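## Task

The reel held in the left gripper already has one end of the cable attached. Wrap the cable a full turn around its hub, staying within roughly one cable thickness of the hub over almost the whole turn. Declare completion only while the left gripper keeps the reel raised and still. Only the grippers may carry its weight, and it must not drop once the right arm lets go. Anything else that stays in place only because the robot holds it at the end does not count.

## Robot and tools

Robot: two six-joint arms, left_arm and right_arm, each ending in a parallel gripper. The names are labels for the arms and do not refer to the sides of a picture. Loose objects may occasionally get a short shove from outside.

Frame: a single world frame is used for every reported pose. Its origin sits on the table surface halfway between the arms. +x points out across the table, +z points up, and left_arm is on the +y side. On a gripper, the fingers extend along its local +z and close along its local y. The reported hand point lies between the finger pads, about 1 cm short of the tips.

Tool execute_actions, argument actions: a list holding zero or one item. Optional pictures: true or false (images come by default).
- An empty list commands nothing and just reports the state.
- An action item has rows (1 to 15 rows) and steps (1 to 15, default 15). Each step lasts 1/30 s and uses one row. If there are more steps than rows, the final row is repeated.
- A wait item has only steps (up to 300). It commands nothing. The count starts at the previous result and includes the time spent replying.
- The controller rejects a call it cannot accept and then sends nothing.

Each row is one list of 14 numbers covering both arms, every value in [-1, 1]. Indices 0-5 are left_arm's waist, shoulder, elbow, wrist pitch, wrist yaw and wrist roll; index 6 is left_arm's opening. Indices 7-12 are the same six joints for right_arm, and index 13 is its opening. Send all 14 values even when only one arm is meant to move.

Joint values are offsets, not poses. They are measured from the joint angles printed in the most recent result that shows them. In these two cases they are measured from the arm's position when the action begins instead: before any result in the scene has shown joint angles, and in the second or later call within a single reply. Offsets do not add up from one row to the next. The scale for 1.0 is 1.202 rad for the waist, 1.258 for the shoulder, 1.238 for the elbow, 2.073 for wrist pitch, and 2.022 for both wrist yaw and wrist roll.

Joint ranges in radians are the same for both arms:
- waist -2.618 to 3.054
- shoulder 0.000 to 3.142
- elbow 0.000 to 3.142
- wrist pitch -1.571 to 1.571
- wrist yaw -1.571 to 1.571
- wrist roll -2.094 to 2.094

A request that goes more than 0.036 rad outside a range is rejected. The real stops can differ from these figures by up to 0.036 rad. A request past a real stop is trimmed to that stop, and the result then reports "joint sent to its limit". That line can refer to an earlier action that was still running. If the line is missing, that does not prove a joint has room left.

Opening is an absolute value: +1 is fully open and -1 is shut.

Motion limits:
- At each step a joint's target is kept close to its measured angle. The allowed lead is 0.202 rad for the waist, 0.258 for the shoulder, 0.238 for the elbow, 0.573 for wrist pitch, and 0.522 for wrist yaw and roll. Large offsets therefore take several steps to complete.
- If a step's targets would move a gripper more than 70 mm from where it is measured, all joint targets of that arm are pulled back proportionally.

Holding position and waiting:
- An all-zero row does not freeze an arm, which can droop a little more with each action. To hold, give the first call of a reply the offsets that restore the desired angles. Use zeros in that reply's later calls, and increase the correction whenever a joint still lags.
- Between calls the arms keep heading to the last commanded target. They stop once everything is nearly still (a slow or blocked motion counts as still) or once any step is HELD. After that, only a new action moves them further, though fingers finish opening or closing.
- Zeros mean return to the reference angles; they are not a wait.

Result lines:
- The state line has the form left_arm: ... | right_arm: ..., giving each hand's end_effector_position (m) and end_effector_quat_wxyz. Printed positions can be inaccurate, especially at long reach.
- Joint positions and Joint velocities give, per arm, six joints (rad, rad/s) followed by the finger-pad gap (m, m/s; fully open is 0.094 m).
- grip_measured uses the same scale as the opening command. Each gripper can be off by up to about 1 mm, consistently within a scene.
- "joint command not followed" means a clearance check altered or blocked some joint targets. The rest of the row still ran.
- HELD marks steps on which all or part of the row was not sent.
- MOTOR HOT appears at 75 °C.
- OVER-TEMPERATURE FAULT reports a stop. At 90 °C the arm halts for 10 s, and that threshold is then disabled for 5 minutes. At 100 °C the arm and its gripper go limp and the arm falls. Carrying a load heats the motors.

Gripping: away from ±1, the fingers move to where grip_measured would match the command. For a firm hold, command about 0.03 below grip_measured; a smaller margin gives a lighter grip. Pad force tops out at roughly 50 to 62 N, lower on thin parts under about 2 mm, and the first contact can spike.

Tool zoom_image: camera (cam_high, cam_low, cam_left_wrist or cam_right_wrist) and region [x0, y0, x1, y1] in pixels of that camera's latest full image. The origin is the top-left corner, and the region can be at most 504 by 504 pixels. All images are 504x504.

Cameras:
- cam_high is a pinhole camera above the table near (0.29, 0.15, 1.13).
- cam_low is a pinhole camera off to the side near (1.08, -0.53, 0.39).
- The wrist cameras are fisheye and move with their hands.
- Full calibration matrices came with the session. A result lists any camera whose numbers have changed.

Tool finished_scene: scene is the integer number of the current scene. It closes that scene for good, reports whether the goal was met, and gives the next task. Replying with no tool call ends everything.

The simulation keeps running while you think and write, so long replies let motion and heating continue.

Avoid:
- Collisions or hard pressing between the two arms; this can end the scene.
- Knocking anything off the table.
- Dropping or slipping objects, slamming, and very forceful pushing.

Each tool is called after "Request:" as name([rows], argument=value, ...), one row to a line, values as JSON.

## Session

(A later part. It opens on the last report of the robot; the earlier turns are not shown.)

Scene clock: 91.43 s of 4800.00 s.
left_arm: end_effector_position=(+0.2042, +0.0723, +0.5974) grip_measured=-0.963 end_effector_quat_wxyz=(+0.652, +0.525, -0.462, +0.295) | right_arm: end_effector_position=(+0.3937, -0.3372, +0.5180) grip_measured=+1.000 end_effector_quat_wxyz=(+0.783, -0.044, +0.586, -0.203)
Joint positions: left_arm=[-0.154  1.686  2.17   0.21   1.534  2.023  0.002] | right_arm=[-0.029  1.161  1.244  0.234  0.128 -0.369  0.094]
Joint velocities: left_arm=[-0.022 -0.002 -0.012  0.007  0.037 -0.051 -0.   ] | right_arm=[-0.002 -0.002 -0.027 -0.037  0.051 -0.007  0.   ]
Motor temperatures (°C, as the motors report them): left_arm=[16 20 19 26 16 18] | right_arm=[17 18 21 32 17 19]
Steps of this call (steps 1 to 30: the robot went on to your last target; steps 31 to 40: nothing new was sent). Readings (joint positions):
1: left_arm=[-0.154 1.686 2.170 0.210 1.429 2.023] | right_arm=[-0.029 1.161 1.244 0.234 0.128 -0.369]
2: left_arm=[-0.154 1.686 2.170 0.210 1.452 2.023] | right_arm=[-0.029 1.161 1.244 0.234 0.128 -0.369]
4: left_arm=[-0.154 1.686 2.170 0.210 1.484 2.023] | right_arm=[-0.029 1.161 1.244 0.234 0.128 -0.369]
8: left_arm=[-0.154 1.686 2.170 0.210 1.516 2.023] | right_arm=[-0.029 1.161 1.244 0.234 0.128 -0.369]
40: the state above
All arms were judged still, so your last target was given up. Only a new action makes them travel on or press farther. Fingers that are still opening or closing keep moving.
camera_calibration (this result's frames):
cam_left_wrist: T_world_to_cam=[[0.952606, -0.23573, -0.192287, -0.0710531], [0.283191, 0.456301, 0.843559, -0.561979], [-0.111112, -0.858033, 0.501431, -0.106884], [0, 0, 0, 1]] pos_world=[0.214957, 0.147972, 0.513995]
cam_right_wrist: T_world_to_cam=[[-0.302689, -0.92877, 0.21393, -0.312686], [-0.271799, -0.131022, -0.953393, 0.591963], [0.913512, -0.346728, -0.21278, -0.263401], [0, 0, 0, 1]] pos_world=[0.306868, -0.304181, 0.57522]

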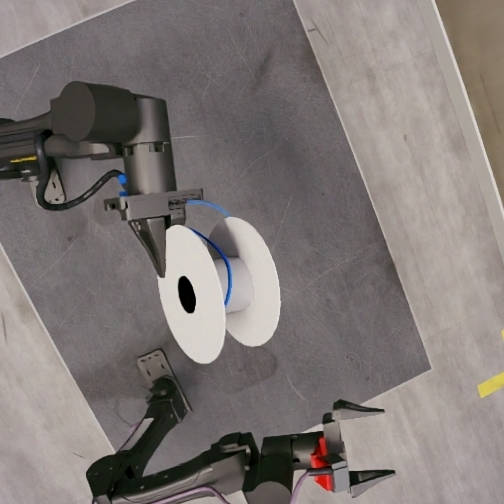

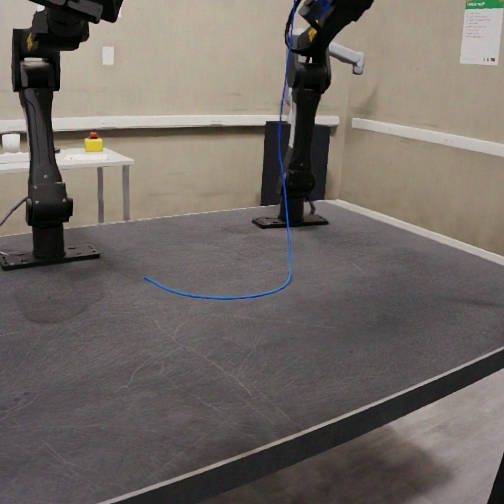

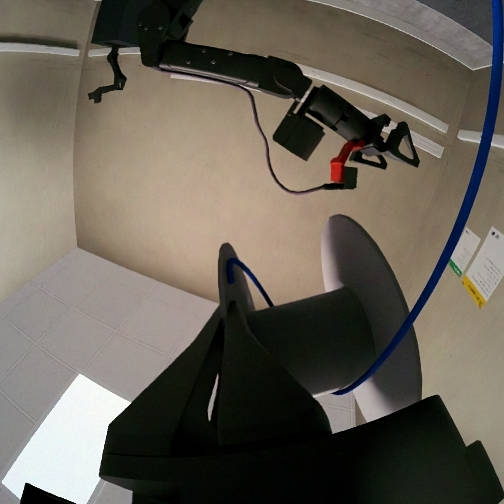

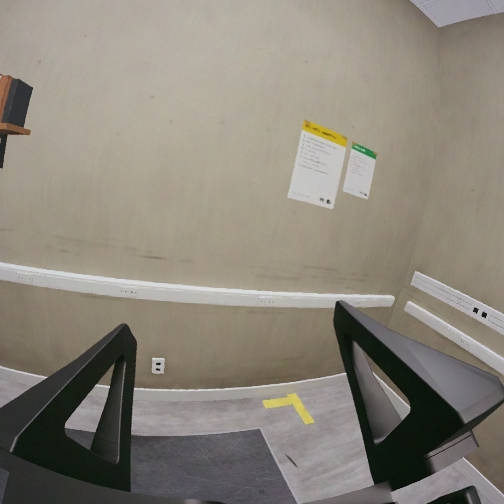

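Request:
execute_actions([
  {"rows": [[0,-0.02,0.01,-0.01,-0.015,0.01,-1, 0,0,0,0,0,0,1],[0,-0.025,0.01,-0.03,-0.015,0.01,-1, 0,0,0,0,0,0,1],[0,-0.03,0.01,-0.05,-0.015,0.01,-1, 0,0,0,0,0,0,1],[0,-0.04,0.01,-0.08,-0.015,0.01,-1, 0,0,0,0,0,0,1],[0,-0.05,0.01,-0.11,-0.015,0.01,-1, 0,0,0,0,0,0,1],[0,-0.06,0.01,-0.14,-0.015,0.01,-1, 0,0,0,0,0,0,1],[0,-0.07,0.01,-0.17,-0.015,0.01,-1, 0,0,0,0,0,0,1],[0,-0.08,0.01,-0.2,-0.015,0.01,-1, 0,0,0,0,0,0,1],[0,-0.09,0.01,-0.23,-0.015,0.01,-1, 0,0,0,0,0,0,1],[0,-0.1,0.01,-0.26,-0.015,0.01,-1, 0,0,0,0,0,0,1],[0,-0.11,0.01,-0.29,-0.015,0.01,-1, 0,0,0,0,0,0,1],[0,-0.12,0.01,-0.32,-0.015,0.01,-1, 0,0,0,0,0,0,1],[0,-0.12,0.01,-0.35,-0.02,0.01,-1, 0,0,0,0,0,0,1],[0,-0.12,0.01,-0.38,-0.03,0.01,-1, 0,0,0,0,0,0,1],[0,-0.12,0.01,-0.4,-0.045,0.01,-1, 0,0,0,0,0,0,1]], "steps": 15},
], pictures=false)

Request:
execute_actions([
  {"rows": [[-0.005,-0.02,0.01,-0.11,-0.05,0.005,-1, 0,0,0,0,0,0,1],[-0.01,-0.02,0.01,-0.11,-0.07,0.005,-1, 0,0,0,0,0,0,1],[-0.015,-0.02,0.01,-0.11,-0.09,0.005,-1, 0,0,0,0,0,0,1],[-0.02,-0.02,0.01,-0.11,-0.11,0.005,-1, 0,0,0,0,0,0,1],[-0.025,-0.02,0.01,-0.11,-0.13,0.005,-1, 0,0,0,0,0,0,1],[-0.03,-0.02,0.01,-0.11,-0.15,0.005,-1, 0,0,0,0,0,0,1],[-0.035,-0.02,0.01,-0.11,-0.17,0.005,-1, 0,0,0,0,0,0,1],[-0.04,-0.02,0.01,-0.11,-0.19,0.005,-1, 0,0,0,0,0,0,1],[-0.045,-0.02,0.01,-0.11,-0.21,0.005,-1, 0,0,0,0,0,0,1],[-0.05,-0.02,0.01,-0.11,-0.23,0.005,-1, 0,0,0,0,0,0,1],[-0.055,-0.02,0.01,-0.11,-0.25,0.005,-1, 0,0,0,0,0,0,1],[-0.06,-0.02,0.01,-0.11,-0.27,0.005,-1, 0,0,0,0,0,0,1],[-0.065,-0.02,0.01,-0.11,-0.29,0.005,-1, 0,0,0,0,0,0,1],[-0.07,-0.02,0.01,-0.11,-0.31,0.005,-1, 0,0,0,0,0,0,1],[-0.075,-0.02,0.01,-0.11,-0.33,0.005,-1, 0,0,0,0,0,0,1]], "steps": 15},
], pictures=false)

Request:
execute_actions([
  {"rows": [[-0.025,-0.01,0.01,0.01,-0.11,0.005,-1, 0,0,0,0,0,0,1],[-0.033,-0.01,0.01,0.01,-0.13,0.005,-1, 0,0,0,0,0,0,1],[-0.041,-0.01,0.01,0.01,-0.15,0.005,-1, 0,0,0,0,0,0,1],[-0.049,-0.01,0.01,0.01,-0.17,0.005,-1, 0,0,0,0,0,0,1],[-0.057,-0.01,0.01,0.01,-0.19,0.005,-1, 0,0,0,0,0,0,1],[-0.065,-0.01,0.01,0.01,-0.21,0.005,-1, 0,0,0,0,0,0,1],[-0.073,-0.01,0.01,0.01,-0.23,0.005,-1, 0,0,0,0,0,0,1],[-0.081,-0.01,0.01,0.01,-0.25,0.005,-1, 0,0,0,0,0,0,1],[-0.089,-0.01,0.01,0.01,-0.27,0.005,-1, 0,0,0,0,0,0,1],[-0.097,-0.01,0.01,0.01,-0.29,0.005,-1, 0,0,0,0,0,0,1],[-0.105,-0.01,0.01,0.01,-0.31,0.005,-1, 0,0,0,0,0,0,1],[-0.113,-0.01,0.01,0.01,-0.33,0.005,-1, 0,0,0,0,0,0,1],[-0.121,-0.01,0.01,0.01,-0.35,0.005,-1, 0,0,0,0,0,0,1],[-0.129,-0.01,0.01,0.01,-0.37,0.005,-1, 0,0,0,0,0,0,1],[-0.137,-0.01,0.01,0.01,-0.39,0.005,-1, 0,0,0,0,0,0,1]], "steps": 15},
], pictures=false)

Request:
execute_actions([
  {"rows": [[-0.03,-0.01,0.01,0.01,-0.11,0.005,-1, 0,0,0,0,0,0,1],[-0.04,-0.01,0.01,0.01,-0.13,0.005,-1, 0,0,0,0,0,0,1],[-0.05,-0.01,0.01,0.01,-0.15,0.005,-1, 0,0,0,0,0,0,1],[-0.06,-0.01,0.01,0.01,-0.17,0.005,-1, 0,0,0,0,0,0,1],[-0.07,-0.01,0.01,0.01,-0.19,0.005,-1, 0,0,0,0,0,0,1],[-0.08,-0.01,0.01,0.01,-0.21,0.005,-1, 0,0,0,0,0,0,1],[-0.09,-0.01,0.01,0.01,-0.23,0.005,-1, 0,0,0,0,0,0,1],[-0.1,-0.01,0.01,0.01,-0.25,0.005,-1, 0,0,0,0,0,0,1],[-0.11,-0.01,0.01,0.01,-0.27,0.005,-1, 0,0,0,0,0,0,1],[-0.12,-0.01,0.01,0.01,-0.29,0.005,-1, 0,0,0,0,0,0,1],[-0.13,-0.01,0.01,0.01,-0.31,0.005,-1, 0,0,0,0,0,0,1],[-0.14,-0.01,0.01,0.01,-0.33,0.005,-1, 0,0,0,0,0,0,1],[-0.15,-0.01,0.01,0.01,-0.35,0.005,-1, 0,0,0,0,0,0,1],[-0.16,-0.01,0.01,0.01,-0.37,0.005,-1, 0,0,0,0,0,0,1],[-0.17,-0.01,0.01,0.01,-0.39,0.005,-1, 0,0,0,0,0,0,1]], "steps": 15},
], pictures=false)

Request:
execute_actions([
  {"steps": 30},
])

Scene clock: 123.13 s of 4800.00 s.
left_arm: end_effector_position=(+0.1726, +0.0830, +0.5872) grip_measured=-0.963 end_effector_quat_wxyz=(+0.698, +0.628, -0.316, +0.136) | right_arm: end_effector_position=(+0.3937, -0.3372, +0.5180) grip_measured=+1.000 end_effector_quat_wxyz=(+0.783, -0.044, +0.586, -0.203)
Joint positions: left_arm=[-0.154  1.567  2.17  -0.4    1.518  2.026  0.002] | right_arm=[-0.029  1.161  1.244  0.234  0.128 -0.369  0.094]
Joint velocities: left_arm=[ 0.007 -0.349  0.007 -1.56  -0.315  0.037 -0.001] | right_arm=[-0.007 -0.007  0.002 -0.037  0.022 -0.066  0.   ]
Motor temperatures (°C, as the motors report them): left_arm=[16 21 19 25 16 18] | right_arm=[17 18 22 32 17 19]
Steps of this call (steps 1 to 250: nothing new was sent; then 22.87 s passed at rest; steps 251 to 265: all 15 steps of this action). Readings (joint positions):
251: left_arm=[-0.154 1.686 2.170 0.207 1.534 2.023] | right_arm=[-0.029 1.161 1.244 0.234 0.128 -0.369]
252: left_arm=[-0.154 1.686 2.170 0.197 1.535 2.024] | right_arm=[-0.029 1.161 1.244 0.234 0.128 -0.369]
254: left_arm=[-0.154 1.684 2.170 0.156 1.537 2.024] | right_arm=[-0.029 1.161 1.244 0.234 0.128 -0.369]
258: left_arm=[-0.154 1.663 2.170 -0.017 1.535 2.025] | right_arm=[-0.029 1.161 1.244 0.234 0.128 -0.369]
265: the state above

Scene clock: 123.63 s of 4800.00 s.
left_arm: end_effector_position=(+0.2351, +0.0637, +0.5686) grip_measured=-0.963 end_effector_quat_wxyz=(+0.672, +0.706, -0.099, +0.200) | right_arm: end_effector_position=(+0.3937, -0.3372, +0.5180) grip_measured=+1.000 end_effector_quat_wxyz=(+0.783, -0.044, +0.586, -0.203)
Joint positions: left_arm=[-0.226  1.55   2.17  -0.652  1.024  2.026  0.002] | right_arm=[-0.029  1.161  1.244  0.234  0.128 -0.369  0.094]
Joint velocities: left_arm=[-0.178  0.002 -0.012 -0.139 -1.121  0.037 -0.   ] | right_arm=[-0.012 -0.002 -0.002 -0.007 -0.037  0.007  0.   ]
Motor temperatures (°C, as the motors report them): left_arm=[16 21 19 25 16 18] | right_arm=[17 18 22 32 17 19]
Steps of this call (steps 1 to 15: all 15 steps of this action). Readings (joint positions):
1: left_arm=[-0.154 1.558 2.170 -0.446 1.507 2.026] | right_arm=[-0.029 1.161 1.244 0.234 0.128 -0.369]
2: left_arm=[-0.155 1.552 2.170 -0.483 1.492 2.026] | right_arm=[-0.029 1.161 1.244 0.234 0.128 -0.369]
4: left_arm=[-0.161 1.550 2.170 -0.538 1.443 2.026] | right_arm=[-0.029 1.161 1.244 0.234 0.128 -0.369]
8: left_arm=[-0.182 1.550 2.170 -0.611 1.299 2.026] | right_arm=[-0.029 1.161 1.244 0.234 0.128 -0.369]
15: the state above

Scene clock: 124.13 s of 4800.00 s.
left_arm: end_effector_position=(+0.2964, +0.0642, +0.5590) grip_measured=-0.963 end_effector_quat_wxyz=(+0.594, +0.724, +0.070, +0.344) | right_arm: end_effector_position=(+0.3937, -0.3372, +0.5180) grip_measured=+1.000 end_effector_quat_wxyz=(+0.783, -0.044, +0.586, -0.203)
Joint positions: left_arm=[-0.366  1.55   2.17  -0.684  0.412  2.026  0.002] | right_arm=[-0.029  1.161  1.244  0.234  0.128 -0.369  0.094]
Joint velocities: left_arm=[-0.291 -0.017  0.002 -0.022 -1.223 -0.051 -0.001] | right_arm=[-0.007  0.017  0.002 -0.007 -0.007 -0.051  0.   ]
Motor temperatures (°C, as the motors report them): left_arm=[16 21 19 25 16 18] | right_arm=[17 18 22 32 17 19]
Steps of this call (steps 1 to 15: all 15 steps of this action). Readings (joint positions):
1: left_arm=[-0.232 1.550 2.170 -0.656 0.983 2.026] | right_arm=[-0.029 1.161 1.244 0.234 0.128 -0.369]
2: left_arm=[-0.240 1.550 2.170 -0.660 0.940 2.026] | right_arm=[-0.029 1.161 1.244 0.234 0.128 -0.369]
4: left_arm=[-0.258 1.550 2.170 -0.665 0.856 2.026] | right_arm=[-0.029 1.161 1.244 0.234 0.128 -0.369]
8: left_arm=[-0.298 1.550 2.170 -0.675 0.694 2.026] | right_arm=[-0.029 1.161 1.244 0.234 0.128 -0.369]
15: the state above

Scene clock: 124.63 s of 4800.00 s.
left_arm: end_effector_position=(+0.3217, +0.0860, +0.5498) grip_measured=-0.963 end_effector_quat_wxyz=(+0.485, +0.709, +0.212, +0.466) | right_arm: end_effector_position=(+0.3937, -0.3372, +0.5180) grip_measured=+1.000 end_effector_quat_wxyz=(+0.783, -0.044, +0.586, -0.203)
Joint positions: left_arm=[-0.541  1.55   2.17  -0.718 -0.196  2.026  0.002] | right_arm=[-0.029  1.161  1.244  0.234  0.128 -0.369  0.094]
Joint velocities: left_arm=[-0.339  0.007  0.017 -0.007 -1.194 -0.022 -0.   ] | right_arm=[-0.007  0.027 -0.017 -0.037  0.007 -0.007  0.   ]
Motor temperatures (°C, as the motors report them): left_arm=[16 21 19 26 16 18] | right_arm=[17 18 22 33 17 19]
Steps of this call (steps 1 to 15: all 15 steps of this action). Readings (joint positions):
1: left_arm=[-0.375 1.550 2.170 -0.687 0.371 2.026] | right_arm=[-0.029 1.161 1.244 0.234 0.128 -0.369]
2: left_arm=[-0.385 1.550 2.170 -0.692 0.329 2.026] | right_arm=[-0.029 1.161 1.244 0.234 0.128 -0.369]
4: left_arm=[-0.408 1.550 2.170 -0.702 0.246 2.026] | right_arm=[-0.029 1.161 1.244 0.234 0.128 -0.369]
8: left_arm=[-0.456 1.550 2.170 -0.715 0.084 2.026] | right_arm=[-0.029 1.161 1.244 0.234 0.128 -0.369]
15: the state above

Scene clock: 125.63 s of 4800.00 s.
left_arm: end_effector_position=(+0.3292, +0.1055, +0.5507) grip_measured=-0.963 end_effector_quat_wxyz=(+0.447, +0.692, +0.258, +0.505) | right_arm: end_effector_position=(+0.3937, -0.3372, +0.5180) grip_measured=+1.000 end_effector_quat_wxyz=(+0.783, -0.044, +0.586, -0.203)
Joint positions: left_arm=[-0.563  1.55   2.17  -0.718 -0.365  2.026  0.002] | right_arm=[-0.029  1.161  1.244  0.234  0.128 -0.369  0.094]
Joint velocities: left_arm=[-0.002  0.002 -0.017 -0.007 -0.051 -0.022  0.   ] | right_arm=[ 0.002 -0.007 -0.012  0.022  0.037  0.066  0.   ]
Motor temperatures (°C, as the motors report them): left_arm=[16 21 19 26 16 18] | right_arm=[17 18 22 33 17 19]
Steps of this call (steps 1 to 30: the robot went on to your last target). Readings (joint positions):
1: left_arm=[-0.551 1.550 2.170 -0.718 -0.231 2.026] | right_arm=[-0.029 1.161 1.244 0.234 0.128 -0.369]
2: left_arm=[-0.558 1.550 2.170 -0.718 -0.257 2.026] | right_arm=[-0.029 1.161 1.244 0.234 0.128 -0.369]
4: left_arm=[-0.563 1.550 2.170 -0.718 -0.294 2.026] | right_arm=[-0.029 1.161 1.244 0.234 0.128 -0.369]
8: left_arm=[-0.563 1.550 2.170 -0.718 -0.338 2.026] | right_arm=[-0.029 1.161 1.244 0.234 0.128 -0.369]
30: the state above
All arms were judged still, so your last target was given up. Only a new action makes them travel on or press farther. Fingers that are still opening or closing keep moving.
camera_calibration (this result's frames):
cam_left_wrist: T_world_to_cam=[[0.120034, 0.660545, -0.741129, 0.290437], [-0.186863, 0.748216, 0.636597, -0.335144], [0.975025, 0.0620767, 0.213243, -0.337012], [0, 0, 0, 1]] pos_world=[0.231107, 0.079834, 0.500468]
cam_right_wrist: T_world_to_cam=[[-0.302689, -0.92877, 0.21393, -0.312686], [-0.271799, -0.131022, -0.953393, 0.591963], [0.913512, -0.346728, -0.21278, -0.263401], [0, 0, 0, 1]] pos_world=[0.306868, -0.304181, 0.57522]

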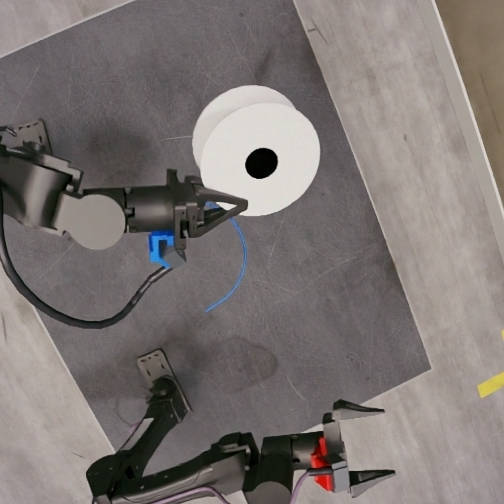

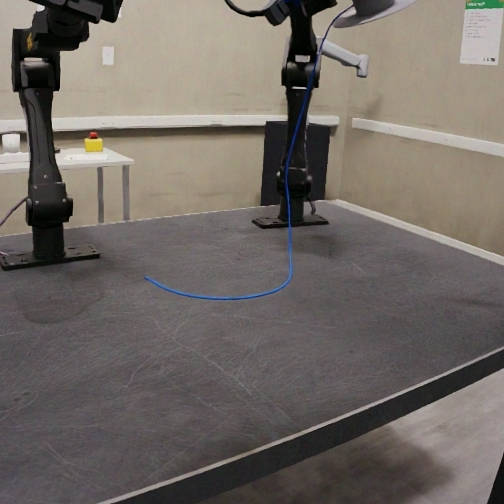

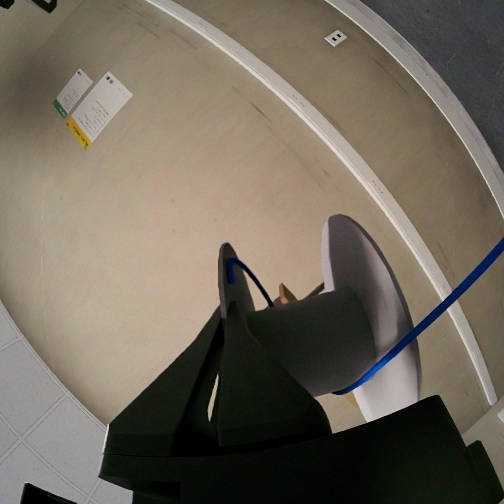

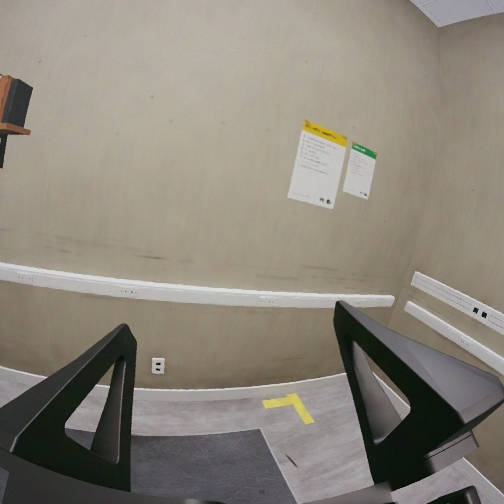

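Request:
execute_actions([
  {"rows": [[-0.01,0,0.01,0.02,-0.02,0.005,-1, 0,0,0,0,0,0,1],[-0.02,0.005,0.01,0.01,-0.04,0.005,-1, 0,0,0,0,0,0,1],[-0.03,0.01,0.01,0,-0.06,0.005,-1, 0,0,0,0,0,0,1],[-0.04,0.015,0.01,-0.01,-0.08,0.005,-1, 0,0,0,0,0,0,1],[-0.05,0.02,0.01,-0.02,-0.1,0.005,-1, 0,0,0,0,0,0,1],[-0.06,0.025,0.01,-0.03,-0.12,0.005,-1, 0,0,0,0,0,0,1],[-0.07,0.03,0.01,-0.04,-0.14,0.005,-1, 0,0,0,0,0,0,1],[-0.08,0.035,0.01,-0.05,-0.16,0.005,-1, 0,0,0,0,0,0,1],[-0.09,0.04,0.01,-0.06,-0.18,0.005,-1, 0,0,0,0,0,0,1],[-0.1,0.045,0.01,-0.07,-0.2,0.005,-1, 0,0,0,0,0,0,1],[-0.11,0.05,0.01,-0.08,-0.22,0.005,-1, 0,0,0,0,0,0,1],[-0.12,0.055,0.01,-0.09,-0.235,0.005,-1, 0,0,0,0,0,0,1],[-0.13,0.06,0.01,-0.1,-0.245,0.005,-1, 0,0,0,0,0,0,1],[-0.14,0.065,0.01,-0.115,-0.245,0.005,-1, 0,0,0,0,0,0,1],[-0.15,0.07,0.01,-0.13,-0.245,0.005,-1, 0,0,0,0,0,0,1]], "steps": 15},
], pictures=false)

Request:
execute_actions([
  {"rows": [[-0.03,0.015,0.01,-0.045,-0.05,0.005,-1, 0,0,0,0,0,0,1],[-0.035,0.02,0.01,-0.06,-0.05,0.005,-1, 0,0,0,0,0,0,1],[-0.035,0.025,0.01,-0.075,-0.05,0.005,-1, 0,0,0,0,0,0,1],[-0.035,0.03,0.01,-0.09,-0.05,0.005,-1, 0,0,0,0,0,0,1],[-0.035,0.035,0.01,-0.105,-0.05,0.005,-1, 0,0,0,0,0,0,1],[-0.035,0.04,0.01,-0.12,-0.05,0.005,-1, 0,0,0,0,0,0,1],[-0.035,0.045,0.01,-0.135,-0.05,0.005,-1, 0,0,0,0,0,0,1],[-0.035,0.05,0.01,-0.15,-0.05,0.005,-1, 0,0,0,0,0,0,1],[-0.035,0.05,0.01,-0.165,-0.05,0.005,-1, 0,0,0,0,0,0,1],[-0.035,0.05,0.01,-0.18,-0.05,0.005,-1, 0,0,0,0,0,0,1],[-0.035,0.05,0.01,-0.19,-0.05,0.005,-1, 0,0,0,0,0,0,1]], "steps": 15},
], pictures=false)

Request:
execute_actions([
  {"steps": 40},
])

Scene clock: 142.03 s of 4800.00 s.
left_arm: end_effector_position=(+0.3279, +0.1028, +0.4853) grip_measured=-0.963 end_effector_quat_wxyz=(+0.275, +0.740, +0.294, +0.538) | right_arm: end_effector_position=(+0.3937, -0.3372, +0.5180) grip_measured=+1.000 end_effector_quat_wxyz=(+0.783, -0.044, +0.586, -0.203)
Joint positions: left_arm=[-0.712  1.631  2.17  -0.917 -0.752  2.026  0.002] | right_arm=[-0.029  1.161  1.244  0.234  0.128 -0.369  0.094]
Joint velocities: left_arm=[-0.32   0.212 -0.007 -0.667 -0.579 -0.081 -0.001] | right_arm=[-0.017 -0.007  0.012 -0.051 -0.066 -0.037  0.   ]
Motor temperatures (°C, as the motors report them): left_arm=[16 20 19 29 16 18] | right_arm=[17 18 22 33 17 19]
Steps of this call (steps 1 to 180: nothing new was sent; then 9.90 s passed at rest; steps 181 to 195: all 15 steps of this action). Readings (joint positions):
181: left_arm=[-0.564 1.550 2.170 -0.718 -0.368 2.026] | right_arm=[-0.029 1.161 1.244 0.234 0.128 -0.369]
182: left_arm=[-0.567 1.550 2.170 -0.720 -0.378 2.026] | right_arm=[-0.029 1.161 1.244 0.234 0.128 -0.369]
184: left_arm=[-0.581 1.552 2.170 -0.733 -0.419 2.026] | right_arm=[-0.029 1.161 1.244 0.234 0.128 -0.369]
188: left_arm=[-0.629 1.571 2.170 -0.783 -0.536 2.026] | right_arm=[-0.029 1.161 1.244 0.234 0.128 -0.369]
195: the state above

Scene clock: 142.53 s of 4800.00 s.
left_arm: end_effector_position=(+0.3107, +0.1108, +0.4026) grip_measured=-0.963 end_effector_quat_wxyz=(+0.099, +0.838, +0.227, +0.487) | right_arm: end_effector_position=(+0.3937, -0.3372, +0.5180) grip_measured=+1.000 end_effector_quat_wxyz=(+0.783, -0.044, +0.586, -0.203)
Joint positions: left_arm=[-0.75   1.704  2.17  -1.282 -0.802  2.026  0.002] | right_arm=[-0.029  1.161  1.244  0.234  0.128 -0.369  0.094]
Joint velocities: left_arm=[ 0.007 -0.012 -0.027 -0.3    0.007  0.037  0.   ] | right_arm=[ 0.012  0.002  0.002  0.007 -0.051 -0.081  0.   ]
Motor temperatures (°C, as the motors report them): left_arm=[16 20 19 29 16 18] | right_arm=[17 18 22 33 17 19]
Steps of this call (steps 1 to 15: all 15 steps of this action). Readings (joint positions):
1: left_arm=[-0.723 1.639 2.170 -0.940 -0.767 2.026] | right_arm=[-0.029 1.161 1.244 0.234 0.128 -0.369]
2: left_arm=[-0.733 1.646 2.170 -0.963 -0.778 2.026] | right_arm=[-0.029 1.161 1.244 0.234 0.128 -0.369]
4: left_arm=[-0.746 1.659 2.170 -1.012 -0.790 2.026] | right_arm=[-0.029 1.161 1.244 0.234 0.128 -0.369]
8: left_arm=[-0.750 1.685 2.170 -1.121 -0.801 2.026] | right_arm=[-0.029 1.161 1.244 0.234 0.128 -0.369]
15: the state above

Scene clock: 143.87 s of 4800.00 s.
left_arm: end_effector_position=(+0.3077, +0.1150, +0.3981) grip_measured=-0.963 end_effector_quat_wxyz=(+0.084, +0.844, +0.221, +0.482) | right_arm: end_effector_position=(+0.3937, -0.3372, +0.5180) grip_measured=+1.000 end_effector_quat_wxyz=(+0.783, -0.044, +0.586, -0.203)
Joint positions: left_arm=[-0.75   1.704  2.17  -1.317 -0.803  2.026  0.002] | right_arm=[-0.029  1.161  1.244  0.234  0.128 -0.369  0.094]
Joint velocities: left_arm=[-0.012 -0.002 -0.007 -0.022 -0.066 -0.037  0.   ] | right_arm=[ 0.002 -0.002 -0.017  0.007  0.022 -0.037  0.   ]
Motor temperatures (°C, as the motors report them): left_arm=[16 20 19 29 16 18] | right_arm=[17 18 22 33 17 19]
Steps of this call (steps 1 to 30: the robot went on to your last target; steps 31 to 40: nothing new was sent). Readings (joint positions):
1: left_arm=[-0.750 1.704 2.170 -1.290 -0.803 2.026] | right_arm=[-0.029 1.161 1.244 0.234 0.128 -0.369]
2: left_arm=[-0.750 1.704 2.170 -1.297 -0.803 2.026] | right_arm=[-0.029 1.161 1.244 0.234 0.128 -0.369]
4: left_arm=[-0.750 1.704 2.170 -1.306 -0.803 2.026] | right_arm=[-0.029 1.161 1.244 0.234 0.128 -0.369]
8: left_arm=[-0.750 1.704 2.170 -1.313 -0.803 2.026] | right_arm=[-0.029 1.161 1.244 0.234 0.128 -0.369]
40: the state above
All arms were judged still, so your last target was given up. Only a new action makes them travel on or press farther. Fingers that are still opening or closing keep moving.
camera_calibration (this result's frames):
cam_left_wrist: T_world_to_cam=[[-0.231664, 0.963126, -0.136819, 0.00651008], [0.00851606, 0.142648, 0.989737, -0.380242], [0.972759, 0.228121, -0.0412484, -0.201135], [0, 0, 0, 1]] pos_world=[0.200402, 0.0938538, 0.368933]
cam_right_wrist: T_world_to_cam=[[-0.302689, -0.92877, 0.21393, -0.312686], [-0.271799, -0.131022, -0.953393, 0.591963], [0.913512, -0.346728, -0.21278, -0.263401], [0, 0, 0, 1]] pos_world=[0.306868, -0.304181, 0.57522]

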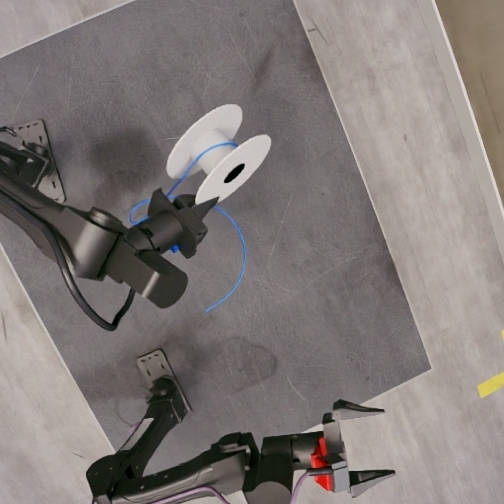

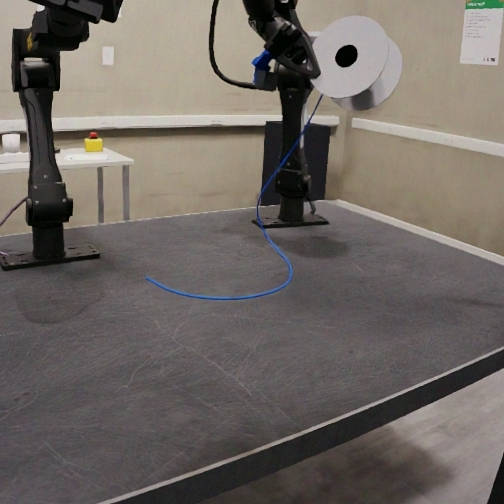

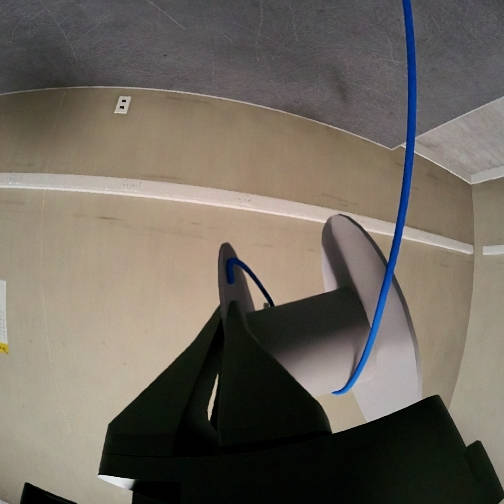

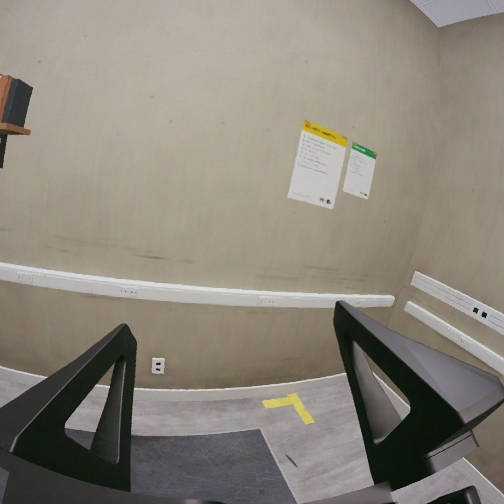

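Request:
execute_actions([
  {"rows": [[0.01,-0.01,0.01,-0.01,-0.01,0,-1, 0,0,0,0,0,0,1],[0.02,-0.01,0.01,-0.02,0,-0.005,-1, 0,0,0,0,0,0,1],[0.03,-0.01,0.01,-0.03,0.015,-0.01,-1, 0,0,0,0,0,0,1],[0.04,-0.01,0.01,-0.04,0.03,-0.015,-1, 0,0,0,0,0,0,1],[0.05,-0.01,0.01,-0.05,0.045,-0.02,-1, 0,0,0,0,0,0,1],[0.06,-0.01,0.01,-0.06,0.06,-0.025,-1, 0,0,0,0,0,0,1],[0.07,-0.01,0.01,-0.07,0.075,-0.03,-1, 0,0,0,0,0,0,1],[0.08,-0.01,0.01,-0.08,0.09,-0.035,-1, 0,0,0,0,0,0,1],[0.09,-0.01,0.01,-0.09,0.105,-0.04,-1, 0,0,0,0,0,0,1],[0.1,-0.01,0.01,-0.1,0.12,-0.05,-1, 0,0,0,0,0,0,1],[0.11,-0.01,0.01,-0.11,0.135,-0.06,-1, 0,0,0,0,0,0,1],[0.12,-0.01,0.01,-0.113,0.15,-0.07,-1, 0,0,0,0,0,0,1],[0.13,-0.01,0.01,-0.113,0.165,-0.08,-1, 0,0,0,0,0,0,1],[0.13,-0.01,0.01,-0.113,0.18,-0.09,-1, 0,0,0,0,0,0,1],[0.13,-0.01,0.01,-0.113,0.19,-0.09,-1, 0,0,0,0,0,0,1]], "steps": 15},
], pictures=false)

Request:
execute_actions([
  {"steps": 45},
])

Scene clock: 159.63 s of 4800.00 s.
left_arm: end_effector_position=(+0.2950, +0.1471, +0.3468) grip_measured=-0.963 end_effector_quat_wxyz=(+0.080, +0.897, +0.279, +0.335) | right_arm: end_effector_position=(+0.3937, -0.3372, +0.5180) grip_measured=+1.000 end_effector_quat_wxyz=(+0.783, -0.044, +0.586, -0.203)
Joint positions: left_arm=[-0.603  1.704  2.17  -1.523 -0.502  1.901  0.002] | right_arm=[-0.029  1.161  1.244  0.234  0.128 -0.369  0.094]
Joint velocities: left_arm=[ 0.198 -0.012 -0.012 -0.3    0.725 -0.359 -0.   ] | right_arm=[-0.007  0.027  0.012 -0.037 -0.081  0.007  0.   ]
Motor temperatures (°C, as the motors report them): left_arm=[16 21 19 28 16 18] | right_arm=[17 18 22 33 17 19]
Steps of this call (steps 1 to 180: nothing new was sent; then 9.27 s passed at rest; steps 181 to 195: all 15 steps of this action). Readings (joint positions):
181: left_arm=[-0.750 1.704 2.170 -1.319 -0.801 2.026] | right_arm=[-0.029 1.161 1.244 0.234 0.128 -0.369]
182: left_arm=[-0.749 1.704 2.170 -1.324 -0.795 2.025] | right_arm=[-0.029 1.161 1.244 0.234 0.128 -0.369]
184: left_arm=[-0.736 1.704 2.170 -1.344 -0.769 2.017] | right_arm=[-0.029 1.161 1.244 0.234 0.128 -0.369]
188: left_arm=[-0.686 1.704 2.170 -1.407 -0.685 1.990] | right_arm=[-0.029 1.161 1.244 0.234 0.128 -0.369]
195: the state above

Scene clock: 161.13 s of 4800.00 s.
left_arm: end_effector_position=(+0.2824, +0.1375, +0.3361) grip_measured=-0.963 end_effector_quat_wxyz=(+0.105, +0.907, +0.293, +0.283) | right_arm: end_effector_position=(+0.3937, -0.3372, +0.5180) grip_measured=+1.000 end_effector_quat_wxyz=(+0.783, -0.044, +0.586, -0.203)
Joint positions: left_arm=[-0.597  1.704  2.17  -1.552 -0.392  1.847  0.002] | right_arm=[-0.029  1.161  1.244  0.234  0.128 -0.369  0.094]
Joint velocities: left_arm=[-0.002 -0.012 -0.007 -0.037  0.007  0.095 -0.001] | right_arm=[-0.002  0.002 -0.017 -0.007  0.007 -0.007  0.   ]
Motor temperatures (°C, as the motors report them): left_arm=[16 21 19 28 16 18] | right_arm=[17 18 22 33 17 19]
Steps of this call (steps 1 to 30: the robot went on to your last target; steps 31 to 45: nothing new was sent). Readings (joint positions):
1: left_arm=[-0.598 1.704 2.170 -1.531 -0.480 1.889] | right_arm=[-0.029 1.161 1.244 0.234 0.128 -0.369]
2: left_arm=[-0.597 1.704 2.170 -1.538 -0.462 1.881] | right_arm=[-0.029 1.161 1.244 0.234 0.128 -0.369]
4: left_arm=[-0.597 1.704 2.170 -1.545 -0.434 1.868] | right_arm=[-0.029 1.161 1.244 0.234 0.128 -0.369]
8: left_arm=[-0.597 1.704 2.170 -1.550 -0.407 1.855] | right_arm=[-0.029 1.161 1.244 0.234 0.128 -0.369]
45: the state above
All arms were judged still, so your last target was given up. Only a new action makes them travel on or press farther. Fingers that are still opening or closing keep moving.
camera_calibration (this result's frames):
cam_left_wrist: T_world_to_cam=[[-0.339415, 0.919986, -0.196021, 0.0267663], [0.377729, 0.324156, 0.86732, -0.409996], [0.861463, 0.220338, -0.457529, -0.0118533], [0, 0, 0, 1]] pos_world=[0.174163, 0.11089, 0.355421]
cam_right_wrist: T_world_to_cam=[[-0.302689, -0.92877, 0.21393, -0.312686], [-0.271799, -0.131022, -0.953393, 0.591963], [0.913512, -0.346728, -0.21278, -0.263401], [0, 0, 0, 1]] pos_world=[0.306868, -0.304181, 0.57522]

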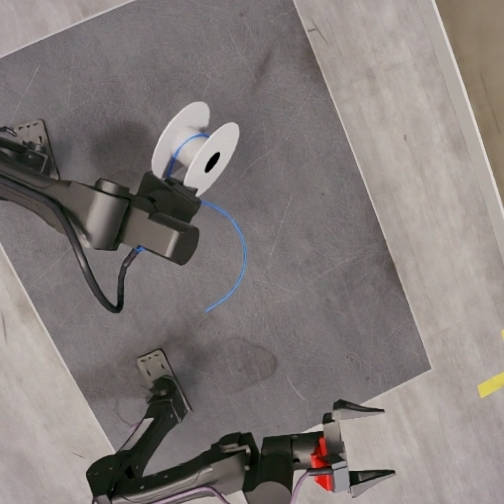

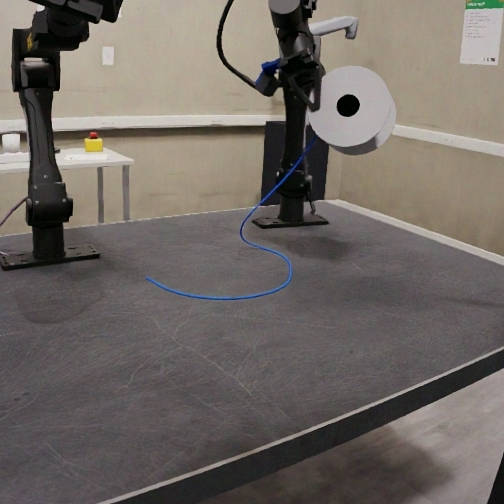

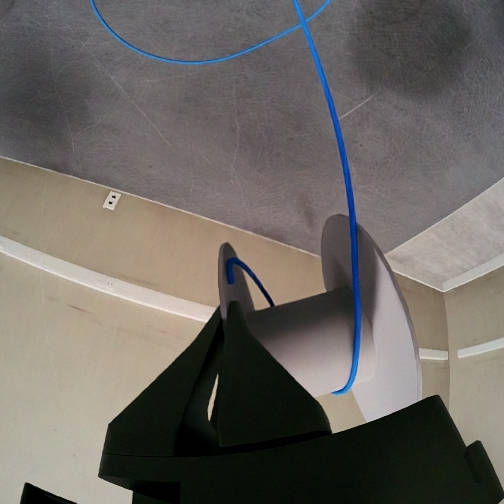

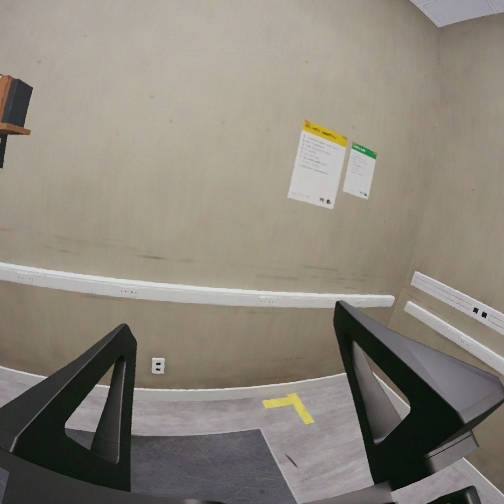

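Request:
execute_actions([
  {"rows": [[0,-0.01,0.01,0,0,-0.02,-1, 0,0,0,0,0,0,1],[0,-0.01,0.01,0,0.015,-0.04,-1, 0,0,0,0,0,0,1],[0,-0.01,0.01,0,0.03,-0.06,-1, 0,0,0,0,0,0,1],[0,-0.01,0.01,0,0.045,-0.08,-1, 0,0,0,0,0,0,1],[0,-0.01,0.01,0,0.06,-0.1,-1, 0,0,0,0,0,0,1],[0,-0.01,0.01,0,0.075,-0.12,-1, 0,0,0,0,0,0,1],[0,-0.01,0.01,0,0.09,-0.14,-1, 0,0,0,0,0,0,1],[0,-0.01,0.01,0,0.105,-0.16,-1, 0,0,0,0,0,0,1],[0,-0.01,0.01,0,0.12,-0.18,-1, 0,0,0,0,0,0,1],[0,-0.01,0.01,0,0.135,-0.2,-1, 0,0,0,0,0,0,1],[0,-0.01,0.01,0,0.15,-0.22,-1, 0,0,0,0,0,0,1],[0,-0.01,0.01,0,0.165,-0.24,-1, 0,0,0,0,0,0,1],[0,-0.01,0.01,0,0.18,-0.26,-1, 0,0,0,0,0,0,1],[0,-0.01,0.01,0,0.19,-0.28,-1, 0,0,0,0,0,0,1],[0,-0.01,0.01,0,0.19,-0.3,-1, 0,0,0,0,0,0,1]], "steps": 15},
], pictures=false)

Request:
execute_actions([
  {"rows": [[0,-0.015,0.01,0,0.035,-0.11,-1, 0,0,0,0,0,0,1],[0,-0.02,0.01,0,0.035,-0.13,-1, 0,0,0,0,0,0,1],[0,-0.025,0.01,0,0.035,-0.15,-1, 0,0,0,0,0,0,1],[0,-0.03,0.01,0,0.035,-0.17,-1, 0,0,0,0,0,0,1],[0,-0.035,0.01,0,0.035,-0.19,-1, 0,0,0,0,0,0,1],[0,-0.04,0.01,0,0.035,-0.21,-1, 0,0,0,0,0,0,1],[0,-0.05,0.01,0,0.035,-0.23,-1, 0,0,0,0,0,0,1],[0,-0.06,0.01,0,0.035,-0.25,-1, 0,0,0,0,0,0,1],[0,-0.07,0.01,0,0.035,-0.27,-1, 0,0,0,0,0,0,1],[0,-0.08,0.01,0,0.035,-0.29,-1, 0,0,0,0,0,0,1],[0,-0.09,0.01,0,0.035,-0.31,-1, 0,0,0,0,0,0,1],[0,-0.1,0.01,0,0.035,-0.33,-1, 0,0,0,0,0,0,1],[0,-0.11,0.01,0,0.035,-0.36,-1, 0,0,0,0,0,0,1],[0,-0.12,0.01,0,0.035,-0.39,-1, 0,0,0,0,0,0,1],[0,-0.13,0.01,0,0.035,-0.42,-1, 0,0,0,0,0,0,1]], "steps": 15},
], pictures=false)

Request:
execute_actions([
  {"steps": 45},
])

Scene clock: 185.50 s of 4800.00 s.
left_arm: end_effector_position=(+0.2499, +0.0954, +0.3246) grip_measured=-0.963 end_effector_quat_wxyz=(+0.214, +0.855, +0.459, +0.115) | right_arm: end_effector_position=(+0.3937, -0.3372, +0.5180) grip_measured=+1.000 end_effector_quat_wxyz=(+0.783, -0.044, +0.586, -0.203)
Joint positions: left_arm=[-0.597  1.704  2.17  -1.553 -0.086  1.41   0.002] | right_arm=[-0.029  1.161  1.244  0.234  0.128 -0.369  0.094]
Joint velocities: left_arm=[ 0.007  0.002  0.002  0.007  0.579 -1.15  -0.   ] | right_arm=[ 0.002 -0.002 -0.012 -0.022 -0.022 -0.007  0.   ]
Motor temperatures (°C, as the motors report them): left_arm=[16 21 19 26 16 18] | right_arm=[17 18 22 34 17 19]
Steps of this call (steps 1 to 180: nothing new was sent; then 17.87 s passed at rest; steps 181 to 195: all 15 steps of this action). Readings (joint positions):
181: left_arm=[-0.597 1.704 2.170 -1.552 -0.390 1.841] | right_arm=[-0.029 1.161 1.244 0.234 0.128 -0.369]
182: left_arm=[-0.597 1.704 2.170 -1.552 -0.383 1.829] | right_arm=[-0.029 1.161 1.244 0.234 0.128 -0.369]
184: left_arm=[-0.597 1.704 2.170 -1.552 -0.355 1.789] | right_arm=[-0.029 1.161 1.244 0.234 0.128 -0.369]
188: left_arm=[-0.597 1.704 2.170 -1.553 -0.268 1.669] | right_arm=[-0.029 1.161 1.244 0.234 0.128 -0.369]
195: the state above

Scene clock: 186.00 s of 4800.00 s.
left_arm: end_effector_position=(+0.2260, +0.1020, +0.3564) grip_measured=-0.963 end_effector_quat_wxyz=(+0.286, +0.668, +0.687, +0.011) | right_arm: end_effector_position=(+0.3937, -0.3372, +0.5180) grip_measured=+1.000 end_effector_quat_wxyz=(+0.783, -0.044, +0.586, -0.203)
Joint positions: left_arm=[-0.597  1.606  2.17  -1.554 -0.019  0.782  0.002] | right_arm=[-0.029  1.161  1.244  0.234  0.128 -0.369  0.094]
Joint velocities: left_arm=[-0.012 -0.491 -0.002  0.051  0.051 -1.487  0.   ] | right_arm=[-0.017 -0.017  0.007 -0.051  0.066 -0.066  0.   ]
Motor temperatures (°C, as the motors report them): left_arm=[16 21 19 26 16 18] | right_arm=[17 18 22 34 17 19]
Steps of this call (steps 1 to 15: all 15 steps of this action). Readings (joint positions):
1: left_arm=[-0.597 1.704 2.170 -1.553 -0.068 1.369] | right_arm=[-0.029 1.161 1.244 0.234 0.128 -0.369]
2: left_arm=[-0.597 1.704 2.170 -1.553 -0.056 1.327] | right_arm=[-0.029 1.161 1.244 0.234 0.128 -0.369]
4: left_arm=[-0.597 1.704 2.170 -1.553 -0.039 1.245] | right_arm=[-0.029 1.161 1.244 0.234 0.128 -0.369]
8: left_arm=[-0.597 1.699 2.170 -1.554 -0.025 1.083] | right_arm=[-0.029 1.161 1.244 0.234 0.128 -0.369]
15: the state above

Scene clock: 187.50 s of 4800.00 s.
left_arm: end_effector_position=(+0.2154, +0.1121, +0.3709) grip_measured=-0.963 end_effector_quat_wxyz=(+0.305, +0.588, +0.749, -0.021) | right_arm: end_effector_position=(+0.3937, -0.3372, +0.5180) grip_measured=+1.000 end_effector_quat_wxyz=(+0.783, -0.044, +0.586, -0.203)
Joint positions: left_arm=[-0.597  1.555  2.17  -1.565 -0.019  0.571  0.002] | right_arm=[-0.029  1.161  1.244  0.234  0.128 -0.369  0.094]
Joint velocities: left_arm=[-0.007 -0.002 -0.002  0.037  0.037  0.007 -0.   ] | right_arm=[-0.002 -0.017 -0.007 -0.037 -0.066  0.022  0.   ]
Motor temperatures (°C, as the motors report them): left_arm=[16 21 19 26 16 18] | right_arm=[17 18 22 34 17 19]
Steps of this call (steps 1 to 30: the robot went on to your last target; steps 31 to 45: nothing new was sent). Readings (joint positions):
1: left_arm=[-0.597 1.590 2.170 -1.555 -0.019 0.739] | right_arm=[-0.029 1.161 1.244 0.234 0.128 -0.369]
2: left_arm=[-0.597 1.576 2.170 -1.557 -0.019 0.705] | right_arm=[-0.029 1.161 1.244 0.234 0.128 -0.369]
4: left_arm=[-0.597 1.559 2.170 -1.561 -0.019 0.656] | right_arm=[-0.029 1.161 1.244 0.234 0.128 -0.369]
8: left_arm=[-0.597 1.555 2.170 -1.565 -0.019 0.605] | right_arm=[-0.029 1.161 1.244 0.234 0.128 -0.369]
45: the state above
All arms were judged still, so your last target was given up. Only a new action makes them travel on or press farther. Fingers that are still opening or closing keep moving.
camera_calibration (this result's frames):
cam_left_wrist: T_world_to_cam=[[-0.92089, -0.0772365, -0.382095, 0.340264], [-0.115194, 0.990319, 0.0774465, -0.0821766], [0.372415, 0.115335, -0.920872, 0.356378], [0, 0, 0, 1]] pos_world=[0.171159, 0.0665591, 0.464556]
cam_right_wrist: T_world_to_cam=[[-0.302689, -0.92877, 0.21393, -0.312686], [-0.271799, -0.131022, -0.953393, 0.591963], [0.913512, -0.346728, -0.21278, -0.263401], [0, 0, 0, 1]] pos_world=[0.306868, -0.304181, 0.57522]

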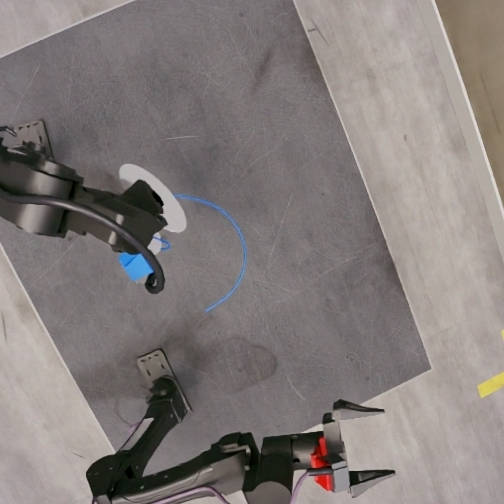

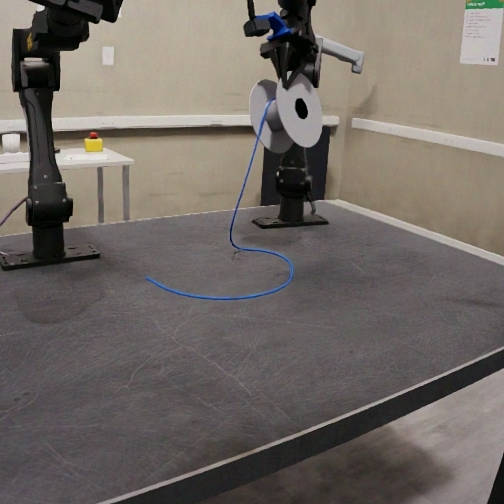

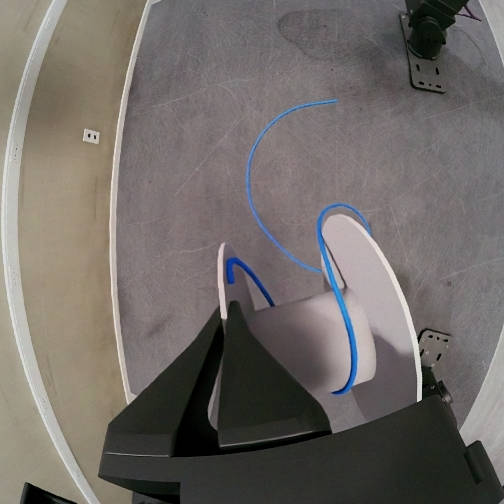

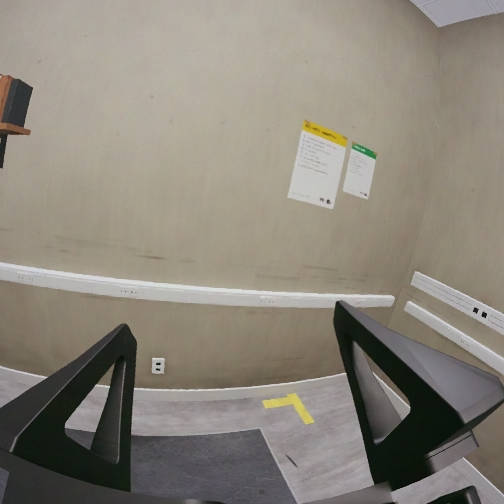

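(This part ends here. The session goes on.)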